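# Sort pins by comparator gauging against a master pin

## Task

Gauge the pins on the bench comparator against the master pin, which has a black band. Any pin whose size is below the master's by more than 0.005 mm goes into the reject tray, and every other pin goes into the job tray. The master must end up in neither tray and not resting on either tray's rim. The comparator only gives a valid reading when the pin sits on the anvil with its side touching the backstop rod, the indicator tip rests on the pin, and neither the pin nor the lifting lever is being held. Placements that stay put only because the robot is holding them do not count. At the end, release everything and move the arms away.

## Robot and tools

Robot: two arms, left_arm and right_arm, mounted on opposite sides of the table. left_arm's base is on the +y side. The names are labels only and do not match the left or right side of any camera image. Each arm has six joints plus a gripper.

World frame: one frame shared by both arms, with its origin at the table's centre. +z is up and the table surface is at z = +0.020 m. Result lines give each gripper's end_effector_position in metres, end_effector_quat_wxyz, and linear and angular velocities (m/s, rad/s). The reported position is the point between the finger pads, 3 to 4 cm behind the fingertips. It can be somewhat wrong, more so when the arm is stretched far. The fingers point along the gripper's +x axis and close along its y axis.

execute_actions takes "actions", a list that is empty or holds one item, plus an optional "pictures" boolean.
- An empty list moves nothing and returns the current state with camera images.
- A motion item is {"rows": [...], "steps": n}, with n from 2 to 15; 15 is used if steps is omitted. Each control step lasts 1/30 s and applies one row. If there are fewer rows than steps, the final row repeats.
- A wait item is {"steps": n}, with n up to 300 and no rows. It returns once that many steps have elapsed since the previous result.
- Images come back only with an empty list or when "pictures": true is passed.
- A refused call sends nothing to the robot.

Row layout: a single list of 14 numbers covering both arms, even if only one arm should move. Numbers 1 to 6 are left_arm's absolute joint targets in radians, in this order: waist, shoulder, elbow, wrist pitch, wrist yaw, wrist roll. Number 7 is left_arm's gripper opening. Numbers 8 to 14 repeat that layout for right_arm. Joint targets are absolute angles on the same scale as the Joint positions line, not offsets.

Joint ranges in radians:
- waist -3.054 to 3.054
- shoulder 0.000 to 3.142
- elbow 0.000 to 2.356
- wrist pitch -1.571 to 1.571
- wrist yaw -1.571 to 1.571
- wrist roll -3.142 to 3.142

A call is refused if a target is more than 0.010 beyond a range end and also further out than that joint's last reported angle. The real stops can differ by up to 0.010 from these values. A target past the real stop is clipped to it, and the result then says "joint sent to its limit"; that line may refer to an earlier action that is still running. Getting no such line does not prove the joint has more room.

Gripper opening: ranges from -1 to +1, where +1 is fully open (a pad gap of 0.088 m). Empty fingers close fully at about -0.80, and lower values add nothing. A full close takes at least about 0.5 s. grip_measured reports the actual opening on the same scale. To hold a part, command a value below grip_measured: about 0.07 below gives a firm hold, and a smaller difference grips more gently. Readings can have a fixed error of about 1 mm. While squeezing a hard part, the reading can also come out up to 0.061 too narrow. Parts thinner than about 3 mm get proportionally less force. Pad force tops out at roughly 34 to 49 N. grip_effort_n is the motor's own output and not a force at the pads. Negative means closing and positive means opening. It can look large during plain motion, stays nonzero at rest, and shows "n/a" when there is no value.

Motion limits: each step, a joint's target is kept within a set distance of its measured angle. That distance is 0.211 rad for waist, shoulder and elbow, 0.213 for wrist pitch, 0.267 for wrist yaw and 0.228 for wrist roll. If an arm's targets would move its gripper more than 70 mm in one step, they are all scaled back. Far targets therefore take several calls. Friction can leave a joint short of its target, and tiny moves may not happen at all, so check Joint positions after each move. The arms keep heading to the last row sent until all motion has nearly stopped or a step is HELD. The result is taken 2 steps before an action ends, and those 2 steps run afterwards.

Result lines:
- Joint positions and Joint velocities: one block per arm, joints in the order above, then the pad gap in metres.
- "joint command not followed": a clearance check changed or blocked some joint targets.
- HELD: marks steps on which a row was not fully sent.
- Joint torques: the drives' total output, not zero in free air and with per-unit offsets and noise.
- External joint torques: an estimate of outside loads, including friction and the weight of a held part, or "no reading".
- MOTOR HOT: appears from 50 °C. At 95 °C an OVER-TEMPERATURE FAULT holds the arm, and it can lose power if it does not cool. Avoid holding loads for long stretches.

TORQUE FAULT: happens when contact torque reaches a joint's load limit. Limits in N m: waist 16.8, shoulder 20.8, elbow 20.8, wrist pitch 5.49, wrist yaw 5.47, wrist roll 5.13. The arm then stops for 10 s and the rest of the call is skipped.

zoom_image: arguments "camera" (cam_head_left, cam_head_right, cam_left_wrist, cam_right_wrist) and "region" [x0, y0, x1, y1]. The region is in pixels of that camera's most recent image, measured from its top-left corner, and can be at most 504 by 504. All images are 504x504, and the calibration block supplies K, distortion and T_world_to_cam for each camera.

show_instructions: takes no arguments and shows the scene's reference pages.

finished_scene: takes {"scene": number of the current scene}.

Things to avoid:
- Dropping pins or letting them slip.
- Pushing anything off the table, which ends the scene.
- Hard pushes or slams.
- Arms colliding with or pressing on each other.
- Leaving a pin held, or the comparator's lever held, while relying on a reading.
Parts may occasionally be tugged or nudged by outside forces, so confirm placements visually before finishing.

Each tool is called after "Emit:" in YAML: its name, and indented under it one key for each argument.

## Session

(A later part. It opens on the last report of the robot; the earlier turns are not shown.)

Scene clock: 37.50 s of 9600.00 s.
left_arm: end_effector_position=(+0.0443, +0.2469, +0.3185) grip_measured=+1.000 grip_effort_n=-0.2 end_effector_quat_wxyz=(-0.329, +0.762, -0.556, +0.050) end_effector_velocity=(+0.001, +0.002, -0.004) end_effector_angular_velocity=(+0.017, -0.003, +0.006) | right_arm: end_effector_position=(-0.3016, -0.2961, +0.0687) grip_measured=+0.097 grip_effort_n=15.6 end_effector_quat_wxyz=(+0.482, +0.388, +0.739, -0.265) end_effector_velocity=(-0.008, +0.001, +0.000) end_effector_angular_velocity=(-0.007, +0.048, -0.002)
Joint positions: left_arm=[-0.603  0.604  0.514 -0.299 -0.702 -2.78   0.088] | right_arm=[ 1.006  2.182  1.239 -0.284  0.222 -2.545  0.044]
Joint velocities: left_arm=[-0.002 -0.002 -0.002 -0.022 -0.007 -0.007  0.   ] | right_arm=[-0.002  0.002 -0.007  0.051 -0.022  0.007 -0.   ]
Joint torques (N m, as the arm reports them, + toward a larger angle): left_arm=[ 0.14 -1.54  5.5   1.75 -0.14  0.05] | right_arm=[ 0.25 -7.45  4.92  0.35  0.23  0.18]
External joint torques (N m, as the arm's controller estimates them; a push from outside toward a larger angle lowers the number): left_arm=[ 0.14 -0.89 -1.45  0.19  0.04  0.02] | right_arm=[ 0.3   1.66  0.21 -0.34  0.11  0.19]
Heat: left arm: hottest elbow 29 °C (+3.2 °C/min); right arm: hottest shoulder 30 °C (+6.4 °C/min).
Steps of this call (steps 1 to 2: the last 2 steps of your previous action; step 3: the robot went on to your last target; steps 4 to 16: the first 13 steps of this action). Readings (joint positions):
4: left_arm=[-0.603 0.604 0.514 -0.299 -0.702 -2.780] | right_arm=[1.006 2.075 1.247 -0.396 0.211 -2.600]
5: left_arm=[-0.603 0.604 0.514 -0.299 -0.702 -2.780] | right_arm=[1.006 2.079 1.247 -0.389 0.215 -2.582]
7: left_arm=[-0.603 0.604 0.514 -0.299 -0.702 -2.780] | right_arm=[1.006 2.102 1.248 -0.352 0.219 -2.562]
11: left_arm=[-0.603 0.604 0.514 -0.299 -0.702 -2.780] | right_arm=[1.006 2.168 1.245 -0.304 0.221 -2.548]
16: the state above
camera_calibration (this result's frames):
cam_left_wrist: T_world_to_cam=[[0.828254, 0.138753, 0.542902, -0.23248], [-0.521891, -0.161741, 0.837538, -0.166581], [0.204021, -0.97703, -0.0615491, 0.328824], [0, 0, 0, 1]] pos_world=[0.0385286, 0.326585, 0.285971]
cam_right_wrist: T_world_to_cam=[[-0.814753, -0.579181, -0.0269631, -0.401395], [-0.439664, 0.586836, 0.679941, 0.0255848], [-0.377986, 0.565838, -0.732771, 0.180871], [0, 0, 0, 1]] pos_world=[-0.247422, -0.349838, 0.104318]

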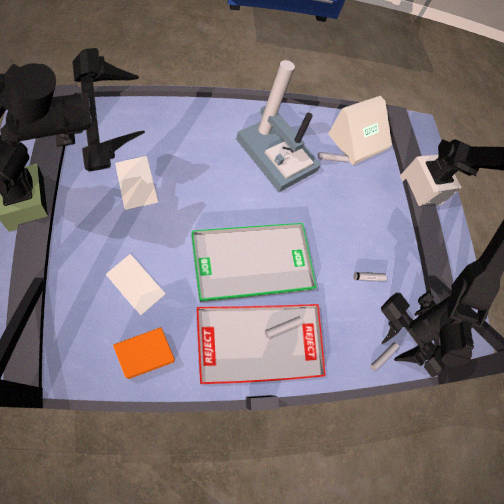

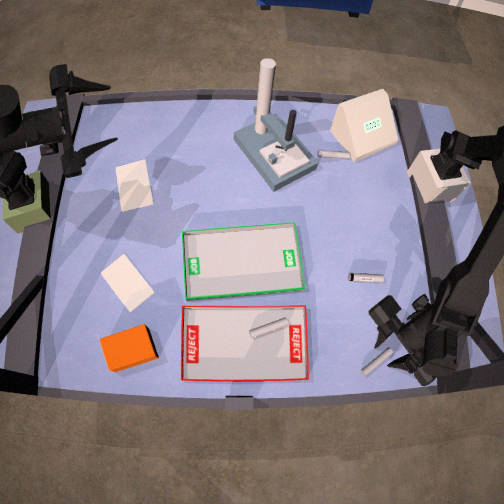

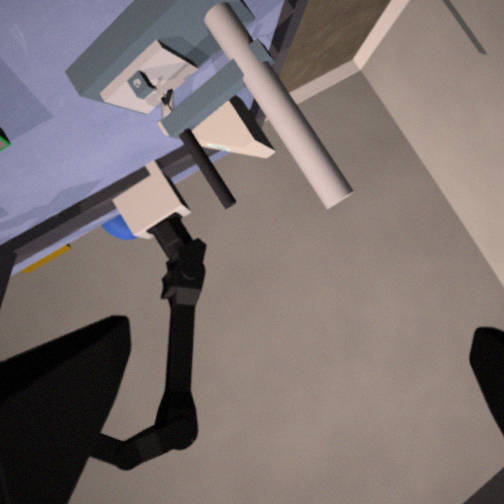

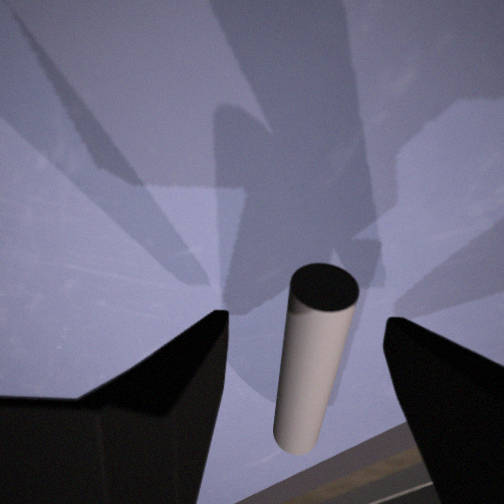

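Emit:
execute_actions:
  actions:
    - {"rows":[[-0.6,0.6,0.5,-0.3,-0.7,-2.78,1,1.014,2.197,1.234,-0.283,0.225,-2.54,0.0],[-0.6,0.6,0.5,-0.3,-0.7,-2.78,1,1.014,2.197,1.234,-0.283,0.225,-2.54,-0.1],[-0.6,0.6,0.5,-0.3,-0.7,-2.78,1,1.014,2.197,1.234,-0.283,0.225,-2.54,-0.2],[-0.6,0.6,0.5,-0.3,-0.7,-2.78,1,1.014,2.197,1.234,-0.283,0.225,-2.54,-0.3],[-0.6,0.6,0.5,-0.3,-0.7,-2.78,1,1.014,2.197,1.234,-0.283,0.225,-2.54,-0.38],[-0.6,0.6,0.5,-0.3,-0.7,-2.78,1,1.014,2.197,1.234,-0.283,0.225,-2.54,-0.44],[-0.6,0.6,0.5,-0.3,-0.7,-2.78,1,1.014,2.197,1.234,-0.283,0.225,-2.54,-0.48],[-0.6,0.6,0.5,-0.3,-0.7,-2.78,1,1.014,2.197,1.234,-0.283,0.225,-2.54,-0.52],[-0.6,0.6,0.5,-0.3,-0.7,-2.78,1,1.014,2.197,1.234,-0.283,0.225,-2.54,-0.57]],"steps":15}

Emit:
execute_actions:
  actions:
    - {"rows":[[-0.6,0.6,0.5,-0.3,-0.7,-2.78,1,1.014,2.13,1.25,-0.33,0.225,-2.54,-0.57],[-0.6,0.6,0.5,-0.3,-0.7,-2.78,1,1.014,2.06,1.26,-0.41,0.225,-2.54,-0.57],[-0.6,0.6,0.5,-0.3,-0.7,-2.78,1,1.014,1.98,1.27,-0.52,0.225,-2.54,-0.57]],"steps":10}

Emit:
execute_actions:
  actions:
    - {"rows":[[-0.6,0.6,0.5,-0.3,-0.7,-2.78,1,0.35,1.5,0.7,-0.55,0.36,-2.04,-0.57]],"steps":15}

Emit:
execute_actions:
  actions:
    - {"steps":6}

Emit:
execute_actions:
  actions:
    - {"rows":[[-0.6,0.6,0.5,-0.3,-0.7,-2.78,1,-0.1,1.716,0.833,-0.506,0.36,-2.03,-0.57]],"steps":14}

Emit:
execute_actions:
  actions:
    - {"rows":[[-0.6,0.6,0.5,-0.3,-0.7,-2.78,1,-0.098,1.835,0.935,-0.49,0.36,-2.03,-0.57]],"steps":13}

Emit:
execute_actions:
  actions:
    - {"rows":[[-0.6,0.6,0.5,-0.3,-0.7,-2.78,1,-0.094,1.85,0.92,-0.47,0.36,-2.03,-0.57],[-0.6,0.6,0.5,-0.3,-0.7,-2.78,1,-0.094,1.863,0.904,-0.45,0.36,-2.03,-0.57]],"steps":12}

Emit:
execute_actions:
  actions:
    - {"rows":[[-0.6,0.6,0.5,-0.3,-0.7,-2.78,1,-0.091,1.866,0.925,-0.455,0.362,-2.03,-0.57],[-0.6,0.6,0.5,-0.3,-0.7,-2.78,1,-0.088,1.873,0.934,-0.458,0.362,-2.03,-0.57],[-0.6,0.6,0.5,-0.3,-0.7,-2.78,1,-0.085,1.88,0.942,-0.461,0.362,-2.02,-0.57],[-0.6,0.6,0.5,-0.3,-0.7,-2.78,1,-0.082,1.886,0.951,-0.463,0.362,-2.015,-0.57],[-0.6,0.6,0.5,-0.3,-0.7,-2.78,1,-0.079,1.893,0.959,-0.465,0.362,-2.015,-0.57],[-0.6,0.6,0.5,-0.3,-0.7,-2.78,1,-0.076,1.9,0.968,-0.467,0.362,-2.015,-0.57],[-0.6,0.6,0.5,-0.3,-0.7,-2.78,1,-0.073,1.907,0.977,-0.469,0.362,-2.015,-0.57],[-0.6,0.6,0.5,-0.3,-0.7,-2.78,1,-0.07,1.914,0.985,-0.471,0.362,-2.01,-0.57],[-0.6,0.6,0.5,-0.3,-0.7,-2.78,1,-0.067,1.92,0.994,-0.473,0.362,-2.01,-0.57],[-0.6,0.6,0.5,-0.3,-0.7,-2.78,1,-0.064,1.927,1.002,-0.475,0.362,-2.01,-0.57],[-0.6,0.6,0.5,-0.3,-0.7,-2.78,1,-0.061,1.934,1.011,-0.477,0.362,-2.01,-0.57],[-0.6,0.6,0.5,-0.3,-0.7,-2.78,1,-0.061,1.937,1.02,-0.478,0.362,-2.01,-0.57],[-0.6,0.6,0.5,-0.3,-0.7,-2.78,1,-0.061,1.94,1.028,-0.479,0.362,-2.01,-0.57]],"steps":15}

Emit:
execute_actions:
  actions:
    - {"rows":[[-0.6,0.6,0.5,-0.3,-0.7,-2.78,1,-0.058,1.95,1.04,-0.481,0.362,-2.0,-0.57]],"steps":12}

Emit:
execute_actions:
  actions:
    - {"rows":[[-0.6,0.6,0.5,-0.3,-0.7,-2.78,1,-0.066,1.93,1.02,-0.488,0.37,-2.0,-0.25]],"steps":15}

Emit:
execute_actions:
  actions:
    - {"steps":10}
  pictures: true

Emit:
zoom_image:
  camera: "cam_head_right"
  region: [345,100,405,150]

Scene clock: 38.60 s of 9600.00 s.
left_arm: end_effector_position=(+0.0443, +0.2469, +0.3185) grip_measured=+1.000 grip_effort_n=-0.2 end_effector_quat_wxyz=(-0.329, +0.762, -0.556, +0.050) end_effector_velocity=(+0.001, +0.001, -0.002) end_effector_angular_velocity=(+0.013, -0.013, +0.002) | right_arm: end_effector_position=(-0.3021, -0.2982, +0.0675) grip_measured=-0.513 grip_effort_n=-83.5 end_effector_quat_wxyz=(+0.484, +0.387, +0.740, -0.263) end_effector_velocity=(-0.002, -0.004, +0.001) end_effector_angular_velocity=(-0.006, -0.002, +0.017)
Joint positions: left_arm=[-0.603  0.604  0.514 -0.299 -0.702 -2.78   0.088] | right_arm=[ 1.011  2.185  1.239 -0.284  0.223 -2.544  0.014]
Joint velocities: left_arm=[-0.002  0.002 -0.002 -0.007 -0.007  0.007  0.   ] | right_arm=[ 0.007 -0.002  0.002 -0.007 -0.007 -0.007 -0.   ]
Joint torques (N m, as the arm reports them, + toward a larger angle): left_arm=[ 0.17 -1.52  5.5   1.75 -0.14  0.05] | right_arm=[ 0.32 -6.98  4.87  0.47  0.23  0.17]
External joint torques (N m, as the arm's controller estimates them; a push from outside toward a larger angle lowers the number): left_arm=[ 0.17 -0.87 -1.46  0.18  0.04  0.02] | right_arm=[ 0.15  2.44 -0.18 -0.35  0.12  0.17]
Heat: left arm: hottest elbow 29 °C (+3.1 °C/min); right arm: hottest shoulder 30 °C (+6.2 °C/min).
Steps of this call (steps 1 to 2: the last 2 steps of your previous action; steps 3 to 15: the robot went on to your last target; steps 16 to 20: nothing new was sent; steps 21 to 33: the first 13 steps of this action). Readings (joint positions):
21: left_arm=[-0.603 0.604 0.514 -0.299 -0.702 -2.780] | right_arm=[1.006 2.183 1.239 -0.284 0.222 -2.544]
22: left_arm=[-0.603 0.604 0.514 -0.299 -0.702 -2.780] | right_arm=[1.007 2.183 1.239 -0.284 0.222 -2.544]
24: left_arm=[-0.603 0.604 0.514 -0.299 -0.702 -2.780] | right_arm=[1.009 2.184 1.239 -0.284 0.222 -2.544]
28: left_arm=[-0.603 0.604 0.514 -0.299 -0.702 -2.780] | right_arm=[1.011 2.185 1.239 -0.284 0.222 -2.544]
33: the state above

Scene clock: 38.93 s of 9600.00 s.
left_arm: end_effector_position=(+0.0443, +0.2469, +0.3185) grip_measured=+1.000 grip_effort_n=-0.2 end_effector_quat_wxyz=(-0.329, +0.762, -0.556, +0.050) end_effector_velocity=(+0.000, +0.001, -0.005) end_effector_angular_velocity=(+0.013, +0.015, +0.002) | right_arm: end_effector_position=(-0.2907, -0.3023, +0.1339) grip_measured=-0.513 grip_effort_n=-83.5 end_effector_quat_wxyz=(+0.484, +0.386, +0.740, -0.264) end_effector_velocity=(-0.082, +0.031, +0.270) end_effector_angular_velocity=(+0.198, +0.532, +0.002)
Joint positions: left_arm=[-0.603  0.604  0.514 -0.299 -0.702 -2.78   0.088] | right_arm=[ 1.011  2.004  1.261 -0.488  0.222 -2.544  0.014]
Joint velocities: left_arm=[ 0.002 -0.002 -0.002 -0.022  0.007 -0.022  0.   ] | right_arm=[-0.002 -0.51   0.271 -0.212  0.007 -0.007 -0.   ]
Joint torques (N m, as the arm reports them, + toward a larger angle): left_arm=[ 0.17 -1.52  5.48  1.75 -0.14  0.04] | right_arm=[ 0.34 -6.2   5.02 -0.12  0.2   0.17]
External joint torques (N m, as the arm's controller estimates them; a push from outside toward a larger angle lowers the number): left_arm=[ 0.17 -0.86 -1.47  0.18  0.04  0.02] | right_arm=[ 0.41  0.24  1.09 -0.6   0.09  0.18]
Heat: left arm: hottest elbow 29 °C (+3.1 °C/min); right arm: hottest shoulder 31 °C (+7.7 °C/min).
Steps of this call (steps 1 to 2: the last 2 steps of your previous action; steps 3 to 10: the first 8 steps of this action). Readings (joint positions):
3: left_arm=[-0.603 0.604 0.514 -0.299 -0.702 -2.780] | right_arm=[1.011 2.181 1.239 -0.287 0.223 -2.544]
4: left_arm=[-0.603 0.604 0.514 -0.299 -0.702 -2.780] | right_arm=[1.011 2.168 1.240 -0.310 0.223 -2.544]
6: left_arm=[-0.603 0.604 0.514 -0.299 -0.702 -2.780] | right_arm=[1.011 2.110 1.240 -0.428 0.222 -2.544]
10: the state above

Scene clock: 39.43 s of 9600.00 s.
left_arm: end_effector_position=(+0.0443, +0.2469, +0.3185) grip_measured=+1.000 grip_effort_n=-0.2 end_effector_quat_wxyz=(-0.329, +0.762, -0.556, +0.050) end_effector_velocity=(+0.001, +0.001, -0.001) end_effector_angular_velocity=(+0.003, +0.001, +0.006) | right_arm: end_effector_position=(-0.0727, -0.2231, +0.1597) grip_measured=-0.512 grip_effort_n=-83.5 end_effector_quat_wxyz=(+0.289, +0.669, +0.514, -0.452) end_effector_velocity=(+0.564, +0.028, -0.106) end_effector_angular_velocity=(-0.276, -0.074, -1.869)
Joint positions: left_arm=[-0.603  0.604  0.514 -0.299 -0.702 -2.78   0.088] | right_arm=[ 0.544  1.569  0.827 -0.542  0.347 -2.102  0.014]
Joint velocities: left_arm=[-0.002 -0.002 -0.002 -0.007 -0.007 -0.007  0.   ] | right_arm=[-1.429 -0.637 -1.004 -0.051 -0.007  0.491 -0.   ]
Joint torques (N m, as the arm reports them, + toward a larger angle): left_arm=[ 0.17 -1.55  5.5   1.75 -0.14  0.05] | right_arm=[-0.61 -4.65  4.39  0.15  0.38  0.19]
External joint torques (N m, as the arm's controller estimates them; a push from outside toward a larger angle lowers the number): left_arm=[ 0.17 -0.88 -1.46  0.18  0.04  0.02] | right_arm=[-0.47  0.3  -0.77 -0.55  0.17  0.18]
Heat: left arm: hottest elbow 29 °C (+3.0 °C/min); right arm: hottest shoulder 31 °C (+7.6 °C/min).
Steps of this call (steps 1 to 2: the last 2 steps of your previous action; steps 3 to 15: the first 13 steps of this action). Readings (joint positions):
3: left_arm=[-0.603 0.604 0.514 -0.299 -0.702 -2.780] | right_arm=[1.006 1.963 1.261 -0.498 0.225 -2.521]
4: left_arm=[-0.603 0.604 0.514 -0.299 -0.702 -2.780] | right_arm=[0.990 1.939 1.233 -0.503 0.239 -2.482]
6: left_arm=[-0.603 0.604 0.514 -0.299 -0.702 -2.780] | right_arm=[0.927 1.878 1.161 -0.529 0.280 -2.408]
10: left_arm=[-0.603 0.604 0.514 -0.299 -0.702 -2.780] | right_arm=[0.765 1.738 1.016 -0.535 0.325 -2.243]
15: the state above

Scene clock: 39.63 s of 9600.00 s.
left_arm: end_effector_position=(+0.0443, +0.2469, +0.3185) grip_measured=+1.000 grip_effort_n=-0.2 end_effector_quat_wxyz=(-0.329, +0.762, -0.556, +0.050) end_effector_velocity=(-0.001, +0.001, -0.005) end_effector_angular_velocity=(+0.024, -0.011, -0.011) | right_arm: end_effector_position=(-0.0015, -0.2266, +0.1417) grip_measured=-0.512 grip_effort_n=-83.5 end_effector_quat_wxyz=(+0.260, +0.727, +0.416, -0.481) end_effector_velocity=(+0.041, -0.020, -0.013) end_effector_angular_velocity=(-0.046, +0.028, -0.163)
Joint positions: left_arm=[-0.603  0.604  0.514 -0.299 -0.702 -2.78   0.088] | right_arm=[ 0.36   1.521  0.712 -0.555  0.362 -2.051  0.014]
Joint velocities: left_arm=[-0.002 -0.002 -0.002 -0.022  0.007  0.007  0.   ] | right_arm=[-0.11  -0.071 -0.11  -0.007 -0.037  0.066 -0.   ]
Joint torques (N m, as the arm reports them, + toward a larger angle): left_arm=[ 0.17 -1.53  5.48  1.76 -0.14  0.04] | right_arm=[ 0.33 -5.7   5.55  0.6   0.14  0.19]
External joint torques (N m, as the arm's controller estimates them; a push from outside toward a larger angle lowers the number): left_arm=[ 0.18 -0.89 -1.46  0.19  0.03  0.02] | right_arm=[-0.09 -0.54 -0.41 -0.26  0.    0.18]
Heat: left arm: hottest elbow 29 °C (+3.0 °C/min); right arm: hottest shoulder 31 °C (+7.6 °C/min).
Kept back: nothing.
Steps of this call (steps 1 to 2: the last 2 steps of your previous action; steps 3 to 6: the robot went on to your last target). Readings (joint positions):
1: left_arm=[-0.603 0.604 0.514 -0.299 -0.702 -2.780] | right_arm=[0.494 1.551 0.795 -0.544 0.348 -2.086]
2: left_arm=[-0.603 0.604 0.514 -0.299 -0.702 -2.780] | right_arm=[0.445 1.538 0.767 -0.548 0.353 -2.073]
4: left_arm=[-0.603 0.604 0.514 -0.299 -0.702 -2.780] | right_arm=[0.380 1.526 0.728 -0.555 0.362 -2.058]
6: the state above

Scene clock: 40.03 s of 9600.00 s.
left_arm: end_effector_position=(+0.0443, +0.2469, +0.3185) grip_measured=+1.000 grip_effort_n=-0.2 end_effector_quat_wxyz=(-0.329, +0.762, -0.556, +0.050) end_effector_velocity=(+0.002, +0.001, -0.001) end_effector_angular_velocity=(-0.002, +0.014, +0.016) | right_arm: end_effector_position=(+0.1141, -0.1775, +0.1214) grip_measured=-0.512 grip_effort_n=-83.5 end_effector_quat_wxyz=(+0.152, +0.802, +0.228, -0.531) end_effector_velocity=(-0.001, -0.002, -0.008) end_effector_angular_velocity=(-0.018, +0.064, -0.022)
Joint positions: left_arm=[-0.603  0.604  0.514 -0.299 -0.702 -2.78   0.088] | right_arm=[-0.095  1.709  0.819 -0.507  0.363 -2.035  0.014]
Joint velocities: left_arm=[ 0.002 -0.002 -0.002 -0.007 -0.007 -0.022  0.   ] | right_arm=[-0.027  0.017 -0.002  0.007 -0.066  0.007 -0.   ]
Joint torques (N m, as the arm reports them, + toward a larger angle): left_arm=[ 0.17 -1.52  5.49  1.75 -0.13  0.04] | right_arm=[ 0.14 -4.65  6.88  0.21  0.13  0.18]
External joint torques (N m, as the arm's controller estimates them; a push from outside toward a larger angle lowers the number): left_arm=[ 0.16 -0.84 -1.49  0.17  0.04  0.02] | right_arm=[-0.11  1.38  1.88 -0.36 -0.04  0.18]
Heat: left arm: hottest elbow 29 °C (+3.0 °C/min); right arm: hottest shoulder 31 °C (+7.5 °C/min).
Steps of this call (steps 1 to 12: the first 12 steps of this action). Readings (joint positions):
1: left_arm=[-0.603 0.604 0.514 -0.299 -0.702 -2.780] | right_arm=[0.343 1.543 0.721 -0.557 0.349 -2.048]
2: left_arm=[-0.603 0.604 0.514 -0.299 -0.702 -2.780] | right_arm=[0.295 1.582 0.748 -0.544 0.343 -2.044]
4: left_arm=[-0.603 0.604 0.514 -0.299 -0.702 -2.780] | right_arm=[0.181 1.664 0.801 -0.505 0.349 -2.038]
8: left_arm=[-0.603 0.604 0.514 -0.299 -0.702 -2.780] | right_arm=[-0.037 1.702 0.819 -0.506 0.363 -2.035]
12: the state above

Scene clock: 40.47 s of 9600.00 s.
left_arm: end_effector_position=(+0.0443, +0.2469, +0.3185) grip_measured=+1.000 grip_effort_n=-0.2 end_effector_quat_wxyz=(-0.329, +0.762, -0.556, +0.050) end_effector_velocity=(+0.004, +0.002, +0.001) end_effector_angular_velocity=(-0.003, -0.002, +0.025) | right_arm: end_effector_position=(+0.1099, -0.1490, +0.1122) grip_measured=-0.512 grip_effort_n=-83.5 end_effector_quat_wxyz=(+0.150, +0.801, +0.229, -0.533) end_effector_velocity=(-0.000, -0.000, -0.006) end_effector_angular_velocity=(-0.020, +0.001, +0.019)
Joint positions: left_arm=[-0.603  0.604  0.514 -0.299 -0.702 -2.78   0.088] | right_arm=[-0.095  1.827  0.922 -0.489  0.358 -2.034  0.014]
Joint velocities: left_arm=[ 0.002 -0.002  0.002 -0.007 -0.022 -0.007  0.   ] | right_arm=[-0.002  0.022  0.002  0.007 -0.007 -0.022 -0.   ]
Joint torques (N m, as the arm reports them, + toward a larger angle): left_arm=[ 0.16 -1.54  5.5   1.75 -0.14  0.05] | right_arm=[-0.27 -5.25  6.78  0.13  0.28  0.17]
External joint torques (N m, as the arm's controller estimates them; a push from outside toward a larger angle lowers the number): left_arm=[ 0.16 -0.84 -1.52  0.16  0.04  0.02] | right_arm=[-0.27  1.55  1.92 -0.42  0.08  0.18]
Heat: left arm: hottest elbow 29 °C (+3.0 °C/min); right arm: hottest shoulder 31 °C (+7.4 °C/min).
Steps of this call (steps 1 to 2: the last 2 steps of your previous action; steps 3 to 13: the first 11 steps of this action). Readings (joint positions):
3: left_arm=[-0.603 0.604 0.514 -0.299 -0.702 -2.780] | right_arm=[-0.095 1.725 0.831 -0.513 0.360 -2.034]
4: left_arm=[-0.603 0.604 0.514 -0.299 -0.702 -2.780] | right_arm=[-0.095 1.751 0.855 -0.513 0.360 -2.034]
6: left_arm=[-0.603 0.604 0.514 -0.299 -0.702 -2.780] | right_arm=[-0.095 1.802 0.898 -0.488 0.358 -2.034]
10: left_arm=[-0.603 0.604 0.514 -0.299 -0.702 -2.780] | right_arm=[-0.095 1.823 0.919 -0.489 0.358 -2.034]
13: the state above

Scene clock: 40.87 s of 9600.00 s.
left_arm: end_effector_position=(+0.0443, +0.2469, +0.3185) grip_measured=+1.000 grip_effort_n=-0.2 end_effector_quat_wxyz=(-0.329, +0.762, -0.556, +0.050) end_effector_velocity=(+0.001, +0.001, -0.004) end_effector_angular_velocity=(-0.003, +0.026, +0.015) | right_arm: end_effector_position=(+0.1098, -0.1480, +0.1029) grip_measured=-0.512 grip_effort_n=-83.5 end_effector_quat_wxyz=(+0.151, +0.801, +0.229, -0.533) end_effector_velocity=(+0.001, -0.012, -0.009) end_effector_angular_velocity=(-0.049, +0.002, -0.008)
Joint positions: left_arm=[-0.603  0.604  0.514 -0.299 -0.702 -2.78   0.088] | right_arm=[-0.095  1.855  0.913 -0.453  0.359 -2.034  0.014]
Joint velocities: left_arm=[-0.002 -0.002 -0.007 -0.007 -0.007 -0.037  0.   ] | right_arm=[-0.002  0.012 -0.017 -0.022 -0.007  0.007 -0.   ]
Joint torques (N m, as the arm reports them, + toward a larger angle): left_arm=[ 0.17 -1.55  5.5   1.75 -0.14  0.05] | right_arm=[ 0.09 -5.31  4.18  0.34  0.26  0.17]
External joint torques (N m, as the arm's controller estimates them; a push from outside toward a larger angle lowers the number): left_arm=[ 0.17 -0.89 -1.45  0.18  0.03  0.02] | right_arm=[ 0.08  1.41 -0.4  -0.16  0.07  0.18]
Heat: left arm: hottest elbow 29 °C (+2.9 °C/min); right arm: hottest shoulder 31 °C (+7.3 °C/min).
Steps of this call (steps 1 to 2: the last 2 steps of your previous action; steps 3 to 12: the first 10 steps of this action). Readings (joint positions):
3: left_arm=[-0.603 0.604 0.514 -0.299 -0.702 -2.780] | right_arm=[-0.095 1.830 0.922 -0.489 0.358 -2.034]
4: left_arm=[-0.603 0.604 0.514 -0.299 -0.702 -2.780] | right_arm=[-0.095 1.835 0.922 -0.482 0.358 -2.034]
6: left_arm=[-0.603 0.604 0.514 -0.299 -0.702 -2.780] | right_arm=[-0.095 1.846 0.920 -0.463 0.358 -2.034]
10: left_arm=[-0.603 0.604 0.514 -0.299 -0.702 -2.780] | right_arm=[-0.095 1.855 0.913 -0.456 0.359 -2.034]
12: the state above

Scene clock: 41.37 s of 9600.00 s.
left_arm: end_effector_position=(+0.0443, +0.2469, +0.3185) grip_measured=+1.000 grip_effort_n=-0.2 end_effector_quat_wxyz=(-0.329, +0.762, -0.556, +0.050) end_effector_velocity=(+0.003, -0.000, +0.004) end_effector_angular_velocity=(-0.032, +0.019, +0.029) | right_arm: end_effector_position=(+0.1005, -0.1298, +0.1030) grip_measured=-0.512 grip_effort_n=-83.5 end_effector_quat_wxyz=(+0.151, +0.802, +0.232, -0.530) end_effector_velocity=(-0.023, +0.060, +0.006) end_effector_angular_velocity=(+0.057, +0.015, +0.045)
Joint positions: left_arm=[-0.603  0.604  0.514 -0.299 -0.702 -2.78   0.088] | right_arm=[-0.071  1.914  0.996 -0.479  0.367 -2.015  0.014]
Joint velocities: left_arm=[ 0.002 -0.002 -0.002  0.022 -0.022 -0.022  0.   ] | right_arm=[ 0.037  0.139  0.222 -0.022 -0.007 -0.007 -0.   ]
Joint torques (N m, as the arm reports them, + toward a larger angle): left_arm=[ 0.17 -1.54  5.49  1.75 -0.14  0.05] | right_arm=[ 0.75 -5.01  6.67  0.41 -0.01  0.15]
External joint torques (N m, as the arm's controller estimates them; a push from outside toward a larger angle lowers the number): left_arm=[ 0.15 -0.84 -1.55  0.15  0.05  0.02] | right_arm=[ 0.93  2.46  1.72 -0.15 -0.23  0.15]
Heat: left arm: hottest elbow 29 °C (+2.9 °C/min); right arm: hottest shoulder 31 °C (+7.3 °C/min).
Steps of this call (steps 1 to 2: the last 2 steps of your previous action; steps 3 to 15: the first 13 steps of this action). Readings (joint positions):
3: left_arm=[-0.603 0.604 0.514 -0.299 -0.702 -2.780] | right_arm=[-0.095 1.856 0.913 -0.453 0.359 -2.034]
4: left_arm=[-0.603 0.604 0.514 -0.299 -0.702 -2.780] | right_arm=[-0.094 1.857 0.914 -0.453 0.359 -2.034]
6: left_arm=[-0.603 0.604 0.514 -0.299 -0.702 -2.780] | right_arm=[-0.093 1.863 0.921 -0.460 0.361 -2.029]
10: left_arm=[-0.603 0.604 0.514 -0.299 -0.702 -2.780] | right_arm=[-0.083 1.885 0.952 -0.467 0.364 -2.021]
15: the state above

Scene clock: 41.77 s of 9600.00 s.
left_arm: end_effector_position=(+0.0443, +0.2469, +0.3185) grip_measured=+1.000 grip_effort_n=-0.2 end_effector_quat_wxyz=(-0.329, +0.762, -0.556, +0.050) end_effector_velocity=(-0.000, -0.001, +0.005) end_effector_angular_velocity=(-0.024, +0.011, +0.006) | right_arm: end_effector_position=(+0.0979, -0.1241, +0.1031) grip_measured=-0.512 grip_effort_n=-83.5 end_effector_quat_wxyz=(+0.149, +0.802, +0.230, -0.530) end_effector_velocity=(-0.000, -0.000, +0.001) end_effector_angular_velocity=(-0.006, +0.005, +0.006)
Joint positions: left_arm=[-0.603  0.604  0.514 -0.299 -0.702 -2.78   0.088] | right_arm=[-0.065  1.933  1.024 -0.491  0.368 -2.004  0.014]
Joint velocities: left_arm=[-0.002  0.002  0.002  0.022 -0.007 -0.007  0.   ] | right_arm=[-0.002 -0.002  0.002 -0.007 -0.007 -0.007 -0.   ]
Joint torques (N m, as the arm reports them, + toward a larger angle): left_arm=[ 0.16 -1.53  5.48  1.75 -0.14  0.04] | right_arm=[ 0.84 -4.8   7.05  0.77 -0.03  0.14]
External joint torques (N m, as the arm's controller estimates them; a push from outside toward a larger angle lowers the number): left_arm=[ 0.16 -0.85 -1.59  0.14  0.03  0.02] | right_arm=[ 0.86  2.74  2.21  0.23 -0.23  0.14]
Heat: left arm: hottest elbow 29 °C (+2.9 °C/min); right arm: hottest shoulder 31 °C (+7.2 °C/min).
Steps of this call (steps 1 to 2: the last 2 steps of your previous action; steps 3 to 12: the first 10 steps of this action). Readings (joint positions):
3: left_arm=[-0.603 0.604 0.514 -0.299 -0.702 -2.780] | right_arm=[-0.067 1.926 1.013 -0.480 0.367 -2.013]
4: left_arm=[-0.603 0.604 0.514 -0.299 -0.702 -2.780] | right_arm=[-0.066 1.929 1.018 -0.484 0.367 -2.009]
6: left_arm=[-0.603 0.604 0.514 -0.299 -0.702 -2.780] | right_arm=[-0.066 1.932 1.022 -0.488 0.368 -2.007]
10: left_arm=[-0.603 0.604 0.514 -0.299 -0.702 -2.780] | right_arm=[-0.065 1.933 1.024 -0.490 0.368 -2.004]
12: the state above

Scene clock: 42.27 s of 9600.00 s.
left_arm: end_effector_position=(+0.0443, +0.2469, +0.3185) grip_measured=+1.000 grip_effort_n=-0.2 end_effector_quat_wxyz=(-0.329, +0.762, -0.556, +0.050) end_effector_velocity=(+0.001, +0.001, -0.001) end_effector_angular_velocity=(+0.003, +0.001, +0.006) | right_arm: end_effector_position=(+0.0977, -0.1231, +0.1032) grip_measured=-0.256 grip_effort_n=16.0 end_effector_quat_wxyz=(+0.147, +0.803, +0.231, -0.530) end_effector_velocity=(+0.002, -0.002, +0.000) end_effector_angular_velocity=(-0.009, -0.010, +0.003)
Joint positions: left_arm=[-0.603  0.604  0.514 -0.299 -0.702 -2.78   0.088] | right_arm=[-0.065  1.934  1.025 -0.486  0.369 -2.003  0.026]
Joint velocities: left_arm=[-0.002 -0.002 -0.002 -0.007 -0.007 -0.007  0.   ] | right_arm=[-0.002 -0.002 -0.002 -0.007  0.007 -0.007  0.001]
Joint torques (N m, as the arm reports them, + toward a larger angle): left_arm=[ 0.16 -1.55  5.5   1.75 -0.14  0.05] | right_arm=[-0.04 -6.99  4.76  0.13  0.27  0.14]
External joint torques (N m, as the arm's controller estimates them; a push from outside toward a larger angle lowers the number): left_arm=[ 0.16 -0.88 -1.51  0.17  0.04  0.02] | right_arm=[-0.04  0.56 -0.08 -0.42  0.06  0.15]
Heat: left arm: hottest elbow 29 °C (+2.8 °C/min); right arm: hottest shoulder 31 °C (+7.1 °C/min).
Steps of this call (steps 1 to 2: the last 2 steps of your previous action; steps 3 to 15: the first 13 steps of this action). Readings (joint positions):
3: left_arm=[-0.603 0.604 0.514 -0.299 -0.702 -2.780] | right_arm=[-0.065 1.934 1.025 -0.490 0.369 -2.004]
4: left_arm=[-0.603 0.604 0.514 -0.299 -0.702 -2.780] | right_arm=[-0.065 1.934 1.025 -0.487 0.369 -2.003]
6: left_arm=[-0.603 0.604 0.514 -0.299 -0.702 -2.780] | right_arm=[-0.065 1.934 1.025 -0.486 0.369 -2.003]
10: left_arm=[-0.603 0.604 0.514 -0.299 -0.702 -2.780] | right_arm=[-0.065 1.934 1.025 -0.486 0.369 -2.003]
15: the state above

Scene clock: 42.60 s of 9600.00 s.
left_arm: end_effector_position=(+0.0443, +0.2469, +0.3185) grip_measured=+1.000 grip_effort_n=-0.2 end_effector_quat_wxyz=(-0.329, +0.762, -0.556, +0.050) end_effector_velocity=(-0.001, +0.000, -0.002) end_effector_angular_velocity=(-0.000, +0.020, -0.003) | right_arm: end_effector_position=(+0.0977, -0.1231, +0.1032) grip_measured=-0.253 grip_effort_n=16.0 end_effector_quat_wxyz=(+0.147, +0.803, +0.231, -0.530) end_effector_velocity=(-0.002, -0.003, -0.003) end_effector_angular_velocity=(-0.023, +0.015, +0.022)
Joint positions: left_arm=[-0.603  0.604  0.514 -0.299 -0.702 -2.78   0.088] | right_arm=[-0.065  1.934  1.025 -0.486  0.369 -2.003  0.027]
Joint velocities: left_arm=[-0.002 -0.002 -0.002 -0.007  0.007 -0.022  0.   ] | right_arm=[-0.002  0.002 -0.002 -0.007 -0.022 -0.022  0.   ]
Joint torques (N m, as the arm reports them, + toward a larger angle): left_arm=[ 0.16 -1.53  5.51  1.75 -0.14  0.04] | right_arm=[-0.04 -6.96  4.82  0.13  0.27  0.15]
External joint torques (N m, as the arm's controller estimates them; a push from outside toward a larger angle lowers the number): left_arm=[ 0.16 -0.86 -1.46  0.17  0.04  0.02] | right_arm=[-0.08  0.5   0.04 -0.4   0.07  0.15]
Heat: left arm: hottest elbow 29 °C (+2.8 °C/min); right arm: hottest shoulder 31 °C (+7.0 °C/min).
Kept back: nothing.
Steps of this call (steps 1 to 2: the last 2 steps of your previous action; steps 3 to 10: the robot went on to your last target). Readings (joint positions):
1: left_arm=[-0.603 0.604 0.514 -0.299 -0.702 -2.780] | right_arm=[-0.065 1.934 1.025 -0.486 0.369 -2.003]
2: left_arm=[-0.603 0.604 0.514 -0.299 -0.702 -2.780] | right_arm=[-0.065 1.934 1.025 -0.486 0.369 -2.003]
4: left_arm=[-0.603 0.604 0.514 -0.299 -0.702 -2.780] | right_arm=[-0.065 1.934 1.025 -0.486 0.369 -2.003]
8: left_arm=[-0.603 0.604 0.514 -0.299 -0.702 -2.780] | right_arm=[-0.065 1.934 1.025 -0.486 0.369 -2.003]
10: the state above
camera_calibration (this result's frames):
cam_left_wrist: T_world_to_cam=[[0.828254, 0.138753, 0.542902, -0.23248], [-0.521891, -0.161741, 0.837538, -0.166581], [0.204021, -0.97703, -0.0615491, 0.328824], [0, 0, 0, 1]] pos_world=[0.0385286, 0.326585, 0.285971]
cam_right_wrist: T_world_to_cam=[[-0.548002, 0.835745, -0.034982, 0.174026], [0.599601, 0.421634, 0.680223, -0.0458361], [0.583243, 0.351788, -0.73217, 0.13887], [0, 0, 0, 1]] pos_world=[0.0418549, -0.174968, 0.138943]

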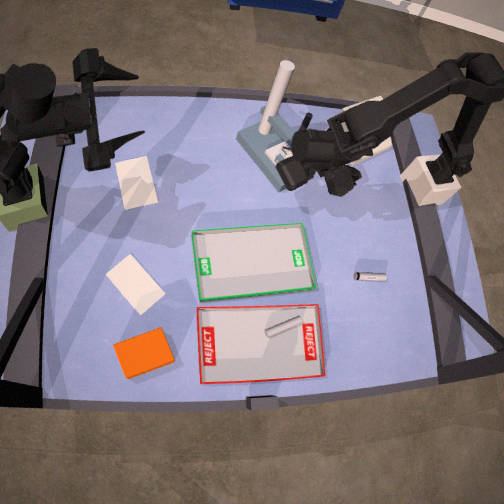

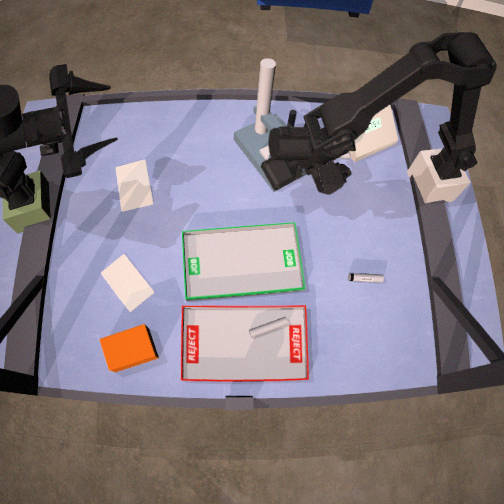

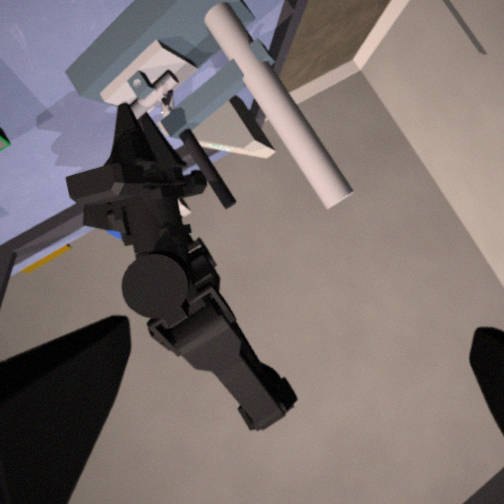

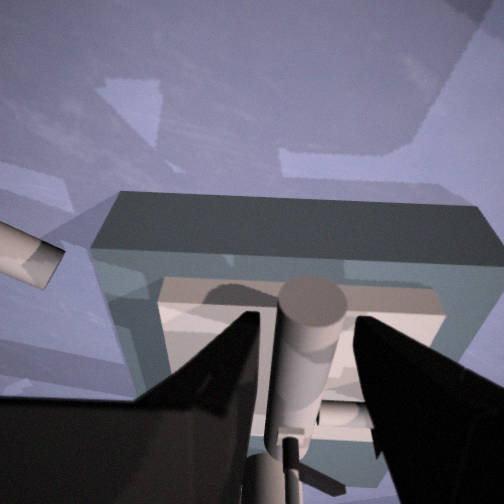

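Region (345, 100, 405, 150) of cam_head_right's 504x504 image, scaled by 8.400, with more detail than that image has.

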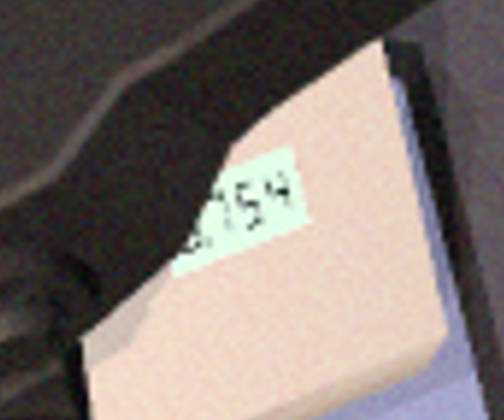

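Emit:
execute_actions:
  actions:
    - {"rows":[[-0.6,0.6,0.5,-0.3,-0.7,-2.78,1,-0.066,1.93,1.02,-0.488,0.37,-2.0,-0.4],[-0.6,0.6,0.5,-0.3,-0.7,-2.78,1,-0.066,1.93,1.02,-0.488,0.37,-2.0,-0.48],[-0.6,0.6,0.5,-0.3,-0.7,-2.78,1,-0.066,1.93,1.02,-0.488,0.37,-2.0,-0.52],[-0.6,0.6,0.5,-0.3,-0.7,-2.78,1,-0.066,1.93,1.02,-0.488,0.37,-2.0,-0.57]],"steps":11}

Emit:
execute_actions:
  actions:
    - {"rows":[[-0.6,0.6,0.5,-0.3,-0.7,-2.78,1,-0.07,1.92,1.012,-0.484,0.367,-2.0,-0.57],[-0.6,0.6,0.5,-0.3,-0.7,-2.78,1,-0.074,1.91,1.0,-0.482,0.367,-2.0,-0.57],[-0.6,0.6,0.5,-0.3,-0.7,-2.78,1,-0.077,1.901,0.988,-0.479,0.367,-2.0,-0.57],[-0.6,0.6,0.5,-0.3,-0.7,-2.78,1,-0.081,1.891,0.976,-0.477,0.367,-2.0,-0.57],[-0.6,0.6,0.5,-0.3,-0.7,-2.78,1,-0.084,1.882,0.964,-0.474,0.367,-2.0,-0.57],[-0.6,0.6,0.5,-0.3,-0.7,-2.78,1,-0.088,1.872,0.952,-0.472,0.367,-2.0,-0.57],[-0.6,0.6,0.5,-0.3,-0.7,-2.78,1,-0.091,1.862,0.94,-0.469,0.367,-2.0,-0.57],[-0.6,0.6,0.5,-0.3,-0.7,-2.78,1,-0.095,1.853,0.928,-0.467,0.367,-2.0,-0.57]],"steps":14}

Emit:
execute_actions:
  actions:
    - {"rows":[[-0.6,0.6,0.5,-0.3,-0.7,-2.78,1,-0.095,1.716,0.833,-0.51,0.367,-2.0,-0.57]],"steps":11}

Emit:
execute_actions:
  actions:
    - {"rows":[[-0.6,0.6,0.5,-0.3,-0.7,-2.78,1,0.29,1.72,0.9,-0.5,0.25,-2.5,-0.57]],"steps":15}

Emit:
execute_actions:
  actions:
    - {"rows":[[-0.6,0.6,0.5,-0.3,-0.7,-2.78,1,0.29,1.87,1.15,-0.474,0.156,-2.77,-0.57],[-0.6,0.6,0.5,-0.3,-0.7,-2.78,1,0.29,1.87,1.15,-0.474,0.156,-2.77,-0.57],[-0.6,0.6,0.5,-0.3,-0.7,-2.78,1,0.29,1.87,1.15,-0.474,0.156,-2.77,-0.57],[-0.6,0.6,0.5,-0.3,-0.7,-2.78,1,0.29,1.87,1.15,-0.474,0.156,-2.77,-0.57],[-0.6,0.6,0.5,-0.3,-0.7,-2.78,1,0.29,1.87,1.15,-0.474,0.156,-2.77,-0.57],[-0.6,0.6,0.5,-0.3,-0.7,-2.78,1,0.29,2.018,1.291,-0.474,0.156,-2.77,-0.57]],"steps":15}

Emit:
execute_actions:
  actions: []

Scene clock: 43.70 s of 9600.00 s.
left_arm: end_effector_position=(+0.0443, +0.2469, +0.3185) grip_measured=+1.000 grip_effort_n=-0.2 end_effector_quat_wxyz=(-0.329, +0.762, -0.556, +0.050) end_effector_velocity=(+0.003, +0.002, -0.001) end_effector_angular_velocity=(+0.007, -0.017, +0.016) | right_arm: end_effector_position=(+0.0979, -0.1237, +0.1032) grip_measured=-0.513 grip_effort_n=-83.5 end_effector_quat_wxyz=(+0.148, +0.803, +0.231, -0.530) end_effector_velocity=(-0.003, +0.005, -0.001) end_effector_angular_velocity=(+0.016, +0.023, +0.008)
Joint positions: left_arm=[-0.603  0.604  0.514 -0.299 -0.702 -2.78   0.088] | right_arm=[-0.065  1.934  1.025 -0.489  0.369 -2.003  0.014]
Joint velocities: left_arm=[-0.002 -0.002 -0.002 -0.007 -0.022  0.007  0.   ] | right_arm=[-0.002  0.002  0.002  0.022 -0.022 -0.007 -0.   ]
Joint torques (N m, as the arm reports them, + toward a larger angle): left_arm=[ 0.17 -1.54  5.48  1.75 -0.14  0.04] | right_arm=[-0.03 -6.98  4.76  0.27  0.25  0.12]
External joint torques (N m, as the arm's controller estimates them; a push from outside toward a larger angle lowers the number): left_arm=[ 0.16 -0.87 -1.47  0.18  0.04  0.02] | right_arm=[-0.05  0.55 -0.15 -0.31  0.04  0.12]
Heat: left arm: hottest elbow 29 °C (+2.7 °C/min); right arm: hottest shoulder 31 °C (+6.9 °C/min).
Steps of this call (steps 1 to 15: the robot went on to your last target; steps 16 to 24: nothing new was sent; steps 25 to 33: the first 9 steps of this action). Readings (joint positions):
25: left_arm=[-0.603 0.604 0.514 -0.299 -0.702 -2.780] | right_arm=[-0.065 1.934 1.025 -0.486 0.369 -2.003]
26: left_arm=[-0.603 0.604 0.514 -0.299 -0.702 -2.780] | right_arm=[-0.065 1.934 1.025 -0.486 0.369 -2.003]
28: left_arm=[-0.603 0.604 0.514 -0.299 -0.702 -2.780] | right_arm=[-0.065 1.934 1.025 -0.487 0.369 -2.003]
32: left_arm=[-0.603 0.604 0.514 -0.299 -0.702 -2.780] | right_arm=[-0.065 1.934 1.025 -0.489 0.369 -2.003]
33: the state above

Scene clock: 44.17 s of 9600.00 s.
left_arm: end_effector_position=(+0.0443, +0.2469, +0.3185) grip_measured=+1.000 grip_effort_n=-0.2 end_effector_quat_wxyz=(-0.329, +0.762, -0.556, +0.050) end_effector_velocity=(+0.001, +0.001, -0.002) end_effector_angular_velocity=(+0.008, -0.000, +0.006) | right_arm: end_effector_position=(+0.1094, -0.1438, +0.1043) grip_measured=-0.513 grip_effort_n=-83.5 end_effector_quat_wxyz=(+0.143, +0.805, +0.219, -0.533) end_effector_velocity=(+0.011, -0.011, +0.002) end_effector_angular_velocity=(+0.015, -0.009, -0.008)
Joint positions: left_arm=[-0.603  0.604  0.514 -0.299 -0.702 -2.78   0.088] | right_arm=[-0.091  1.87   0.94  -0.473  0.367 -2.003  0.014]
Joint velocities: left_arm=[-0.002  0.002 -0.002 -0.007 -0.007 -0.007  0.   ] | right_arm=[-0.027 -0.051 -0.066  0.037  0.007 -0.022 -0.   ]
Joint torques (N m, as the arm reports them, + toward a larger angle): left_arm=[ 0.15 -1.52  5.49  1.75 -0.13  0.05] | right_arm=[-0.18 -7.45  4.46  0.46  0.24  0.13]
External joint torques (N m, as the arm's controller estimates them; a push from outside toward a larger angle lowers the number): left_arm=[ 0.15 -0.85 -1.48  0.18  0.04  0.02] | right_arm=[-0.3  -0.41 -0.47 -0.14  0.05  0.13]
Heat: left arm: hottest elbow 29 °C (+2.7 °C/min); right arm: hottest shoulder 31 °C (+6.8 °C/min).
Steps of this call (steps 1 to 2: the last 2 steps of your previous action; steps 3 to 14: the first 12 steps of this action). Readings (joint positions):
3: left_arm=[-0.603 0.604 0.514 -0.299 -0.702 -2.780] | right_arm=[-0.065 1.933 1.024 -0.489 0.369 -2.003]
4: left_arm=[-0.603 0.604 0.514 -0.299 -0.702 -2.780] | right_arm=[-0.066 1.930 1.022 -0.488 0.369 -2.003]
6: left_arm=[-0.603 0.604 0.514 -0.299 -0.702 -2.780] | right_arm=[-0.068 1.921 1.010 -0.481 0.367 -2.003]
10: left_arm=[-0.603 0.604 0.514 -0.299 -0.702 -2.780] | right_arm=[-0.082 1.888 0.965 -0.477 0.367 -2.003]
14: the state above

Scene clock: 44.53 s of 9600.00 s.
left_arm: end_effector_position=(+0.0443, +0.2469, +0.3185) grip_measured=+1.000 grip_effort_n=-0.2 end_effector_quat_wxyz=(-0.329, +0.762, -0.556, +0.050) end_effector_velocity=(+0.000, +0.000, +0.001) end_effector_angular_velocity=(-0.005, -0.007, +0.002) | right_arm: end_effector_position=(+0.1126, -0.1702, +0.1222) grip_measured=-0.513 grip_effort_n=-83.5 end_effector_quat_wxyz=(+0.138, +0.804, +0.222, -0.534) end_effector_velocity=(+0.000, -0.020, -0.007) end_effector_angular_velocity=(-0.051, +0.014, +0.008)
Joint positions: left_arm=[-0.603  0.604  0.514 -0.299 -0.702 -2.78   0.088] | right_arm=[-0.093  1.729  0.846 -0.508  0.363 -2.003  0.014]
Joint velocities: left_arm=[-0.002 -0.002 -0.002  0.007 -0.007  0.007  0.   ] | right_arm=[-0.002 -0.027 -0.051 -0.022 -0.022 -0.007 -0.   ]
Joint torques (N m, as the arm reports them, + toward a larger angle): left_arm=[ 0.16 -1.53  5.5   1.75 -0.14  0.05] | right_arm=[-0.22 -6.44  4.43  0.17  0.35  0.13]
External joint torques (N m, as the arm's controller estimates them; a push from outside toward a larger angle lowers the number): left_arm=[ 0.15 -0.83 -1.54  0.15  0.04  0.02] | right_arm=[-0.19 -0.45 -0.39 -0.33  0.15  0.14]
Heat: left arm: hottest elbow 29 °C (+2.7 °C/min); right arm: hottest shoulder 31 °C (+6.7 °C/min).
Steps of this call (steps 1 to 2: the last 2 steps of your previous action; steps 3 to 11: the first 9 steps of this action). Readings (joint positions):
3: left_arm=[-0.603 0.604 0.514 -0.299 -0.702 -2.780] | right_arm=[-0.092 1.848 0.923 -0.465 0.366 -2.003]
4: left_arm=[-0.603 0.604 0.514 -0.299 -0.702 -2.780] | right_arm=[-0.092 1.819 0.900 -0.477 0.363 -2.003]
6: left_arm=[-0.603 0.604 0.514 -0.299 -0.702 -2.780] | right_arm=[-0.093 1.759 0.860 -0.509 0.363 -2.003]
10: left_arm=[-0.603 0.604 0.514 -0.299 -0.702 -2.780] | right_arm=[-0.093 1.730 0.847 -0.508 0.363 -2.003]
11: the state above

Scene clock: 45.03 s of 9600.00 s.
left_arm: end_effector_position=(+0.0443, +0.2469, +0.3185) grip_measured=+1.000 grip_effort_n=-0.2 end_effector_quat_wxyz=(-0.329, +0.762, -0.556, +0.050) end_effector_velocity=(-0.001, +0.001, -0.005) end_effector_angular_velocity=(+0.019, +0.002, -0.007) | right_arm: end_effector_position=(-0.0256, -0.1774, +0.1293) grip_measured=-0.513 grip_effort_n=-83.5 end_effector_quat_wxyz=(+0.382, +0.637, +0.509, -0.434) end_effector_velocity=(+0.001, -0.002, -0.001) end_effector_angular_velocity=(-0.027, -0.051, +0.158)
Joint positions: left_arm=[-0.603  0.604  0.514 -0.299 -0.702 -2.78   0.088] | right_arm=[ 0.287  1.728  0.893 -0.5    0.247 -2.482  0.014]
Joint velocities: left_arm=[-0.002 -0.002 -0.002 -0.022  0.007 -0.007  0.   ] | right_arm=[-0.002 -0.002 -0.002 -0.007 -0.007 -0.168 -0.   ]
Joint torques (N m, as the arm reports them, + toward a larger angle): left_arm=[ 0.15 -1.55  5.5   1.75 -0.13  0.05] | right_arm=[ 0.04 -6.44  6.44  0.27  0.3  -0.2 ]
External joint torques (N m, as the arm's controller estimates them; a push from outside toward a larger angle lowers the number): left_arm=[ 0.15 -0.9  -1.45  0.19  0.05  0.02] | right_arm=[-0.04 -0.09  1.27 -0.36  0.17 -0.18]
Heat: left arm: hottest elbow 29 °C (+2.7 °C/min); right arm: hottest shoulder 31 °C (+6.7 °C/min).
Steps of this call (steps 1 to 2: the last 2 steps of your previous action; steps 3 to 15: the first 13 steps of this action). Readings (joint positions):
3: left_arm=[-0.603 0.604 0.514 -0.299 -0.702 -2.780] | right_arm=[-0.083 1.728 0.845 -0.510 0.362 -2.034]
4: left_arm=[-0.603 0.604 0.514 -0.299 -0.702 -2.780] | right_arm=[-0.048 1.728 0.849 -0.511 0.341 -2.090]
6: left_arm=[-0.603 0.604 0.514 -0.299 -0.702 -2.780] | right_arm=[0.053 1.728 0.864 -0.506 0.291 -2.201]
10: left_arm=[-0.603 0.604 0.514 -0.299 -0.702 -2.780] | right_arm=[0.249 1.728 0.892 -0.498 0.250 -2.413]
15: the state above

Scene clock: 45.53 s of 9600.00 s.
left_arm: end_effector_position=(+0.0443, +0.2469, +0.3185) grip_measured=+1.000 grip_effort_n=-0.2 end_effector_quat_wxyz=(-0.329, +0.762, -0.556, +0.050) end_effector_velocity=(+0.004, +0.002, +0.000) end_effector_angular_velocity=(-0.003, -0.002, +0.025) | right_arm: end_effector_position=(-0.0903, -0.0885, +0.1356) grip_measured=-0.513 grip_effort_n=-83.5 end_effector_quat_wxyz=(+0.414, +0.560, +0.615, -0.371) end_effector_velocity=(+0.010, -0.017, -0.076) end_effector_angular_velocity=(-0.179, -0.112, +0.048)
Joint positions: left_arm=[-0.603  0.604  0.514 -0.299 -0.702 -2.78   0.088] | right_arm=[ 0.288  2.004  1.27  -0.476  0.158 -2.763  0.014]
Joint velocities: left_arm=[ 0.002 -0.007 -0.002 -0.007 -0.022 -0.007  0.   ] | right_arm=[-0.002  0.178 -0.002 -0.022 -0.007 -0.051 -0.   ]
Joint torques (N m, as the arm reports them, + toward a larger angle): left_arm=[ 0.16 -1.54  5.5   1.75 -0.14  0.04] | right_arm=[ 0.21 -7.77  8.14  0.56  0.01 -0.18]
External joint torques (N m, as the arm's controller estimates them; a push from outside toward a larger angle lowers the number): left_arm=[ 0.15 -0.84 -1.5   0.17  0.04  0.01] | right_arm=[ 0.22  1.72  2.06 -0.37 -0.1  -0.17]
Heat: left arm: hottest elbow 29 °C (+2.6 °C/min); right arm: hottest shoulder 31 °C (+6.6 °C/min).
Steps of this call (steps 1 to 2: the last 2 steps of your previous action; steps 3 to 15: the first 13 steps of this action). Readings (joint positions):
3: left_arm=[-0.603 0.604 0.514 -0.299 -0.702 -2.780] | right_arm=[0.287 1.748 0.918 -0.516 0.235 -2.537]
4: left_arm=[-0.603 0.604 0.514 -0.299 -0.702 -2.780] | right_arm=[0.286 1.780 0.962 -0.516 0.211 -2.604]
6: left_arm=[-0.603 0.604 0.514 -0.299 -0.702 -2.780] | right_arm=[0.287 1.843 1.055 -0.474 0.177 -2.689]
10: left_arm=[-0.603 0.604 0.514 -0.299 -0.702 -2.780] | right_arm=[0.288 1.932 1.217 -0.466 0.164 -2.748]
15: the state above

Scene clock: 45.60 s of 9600.00 s.
left_arm: end_effector_position=(+0.0443, +0.2469, +0.3185) grip_measured=+1.000 grip_effort_n=-0.2 end_effector_quat_wxyz=(-0.329, +0.762, -0.556, +0.050) end_effector_velocity=(+0.003, +0.003, -0.003) end_effector_angular_velocity=(+0.015, -0.009, +0.020) | right_arm: end_effector_position=(-0.0901, -0.0891, +0.1321) grip_measured=-0.513 grip_effort_n=-83.5 end_effector_quat_wxyz=(+0.417, +0.558, +0.613, -0.372) end_effector_velocity=(+0.008, -0.010, -0.031) end_effector_angular_velocity=(-0.080, -0.055, +0.002)
Joint positions: left_arm=[-0.603  0.604  0.514 -0.299 -0.702 -2.78   0.088] | right_arm=[ 0.288  2.012  1.27  -0.476  0.158 -2.764  0.014]
Joint velocities: left_arm=[-0.002 -0.002 -0.002 -0.022 -0.022 -0.007  0.   ] | right_arm=[-0.002  0.066 -0.007 -0.022  0.007 -0.007 -0.001]
Joint torques (N m, as the arm reports them, + toward a larger angle): left_arm=[ 0.15 -1.54  5.51  1.75 -0.14  0.05] | right_arm=[ 0.21 -7.73  8.3   0.55  0.02 -0.18]
External joint torques (N m, as the arm's controller estimates them; a push from outside toward a larger angle lowers the number): left_arm=[ 0.15 -0.9  -1.41  0.19  0.04  0.02] | right_arm=[ 0.24  1.74  2.29 -0.33 -0.08 -0.17]
Heat: left arm: hottest elbow 29 °C (+2.6 °C/min); right arm: hottest shoulder 31 °C (+6.6 °C/min).
Kept back: nothing.
Steps of this call (steps 1 to 2: the last 2 steps of your previous action). Readings (joint positions):
1: left_arm=[-0.603 0.604 0.514 -0.299 -0.702 -2.780] | right_arm=[0.288 2.009 1.270 -0.476 0.158 -2.764]
2: the state above
camera_calibration (this result's frames):
cam_left_wrist: T_world_to_cam=[[0.828254, 0.138753, 0.542902, -0.23248], [-0.521891, -0.161741, 0.837538, -0.166581], [0.204021, -0.97703, -0.0615491, 0.328824], [0, 0, 0, 1]] pos_world=[0.0385286, 0.326585, 0.285971]
cam_right_wrist: T_world_to_cam=[[-0.990632, -0.125467, -0.0539068, -0.0793415], [-0.129455, 0.737193, 0.663165, -0.00246949], [-0.0434654, 0.663931, -0.74653, 0.230873], [0, 0, 0, 1]] pos_world=[-0.0688829, -0.161418, 0.169714]

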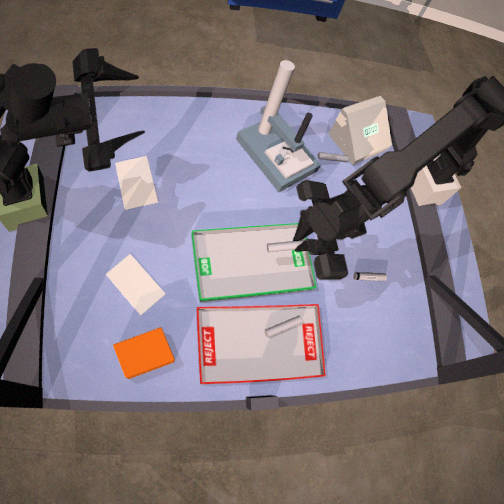

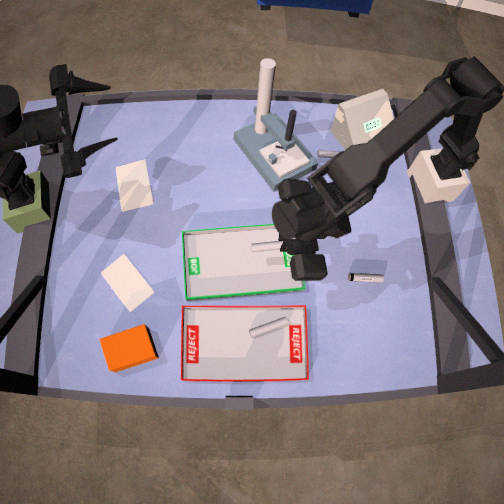

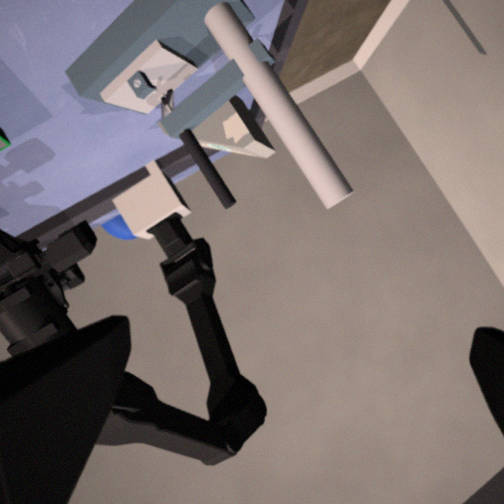

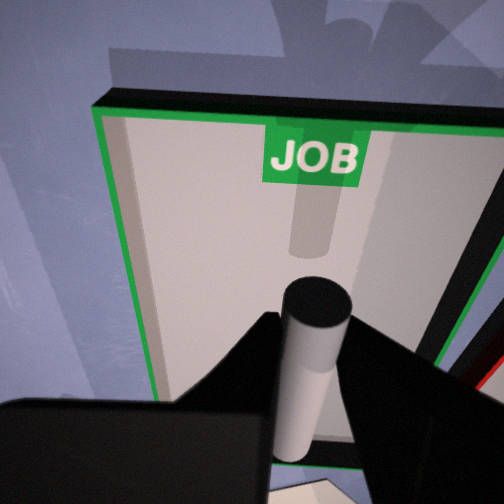

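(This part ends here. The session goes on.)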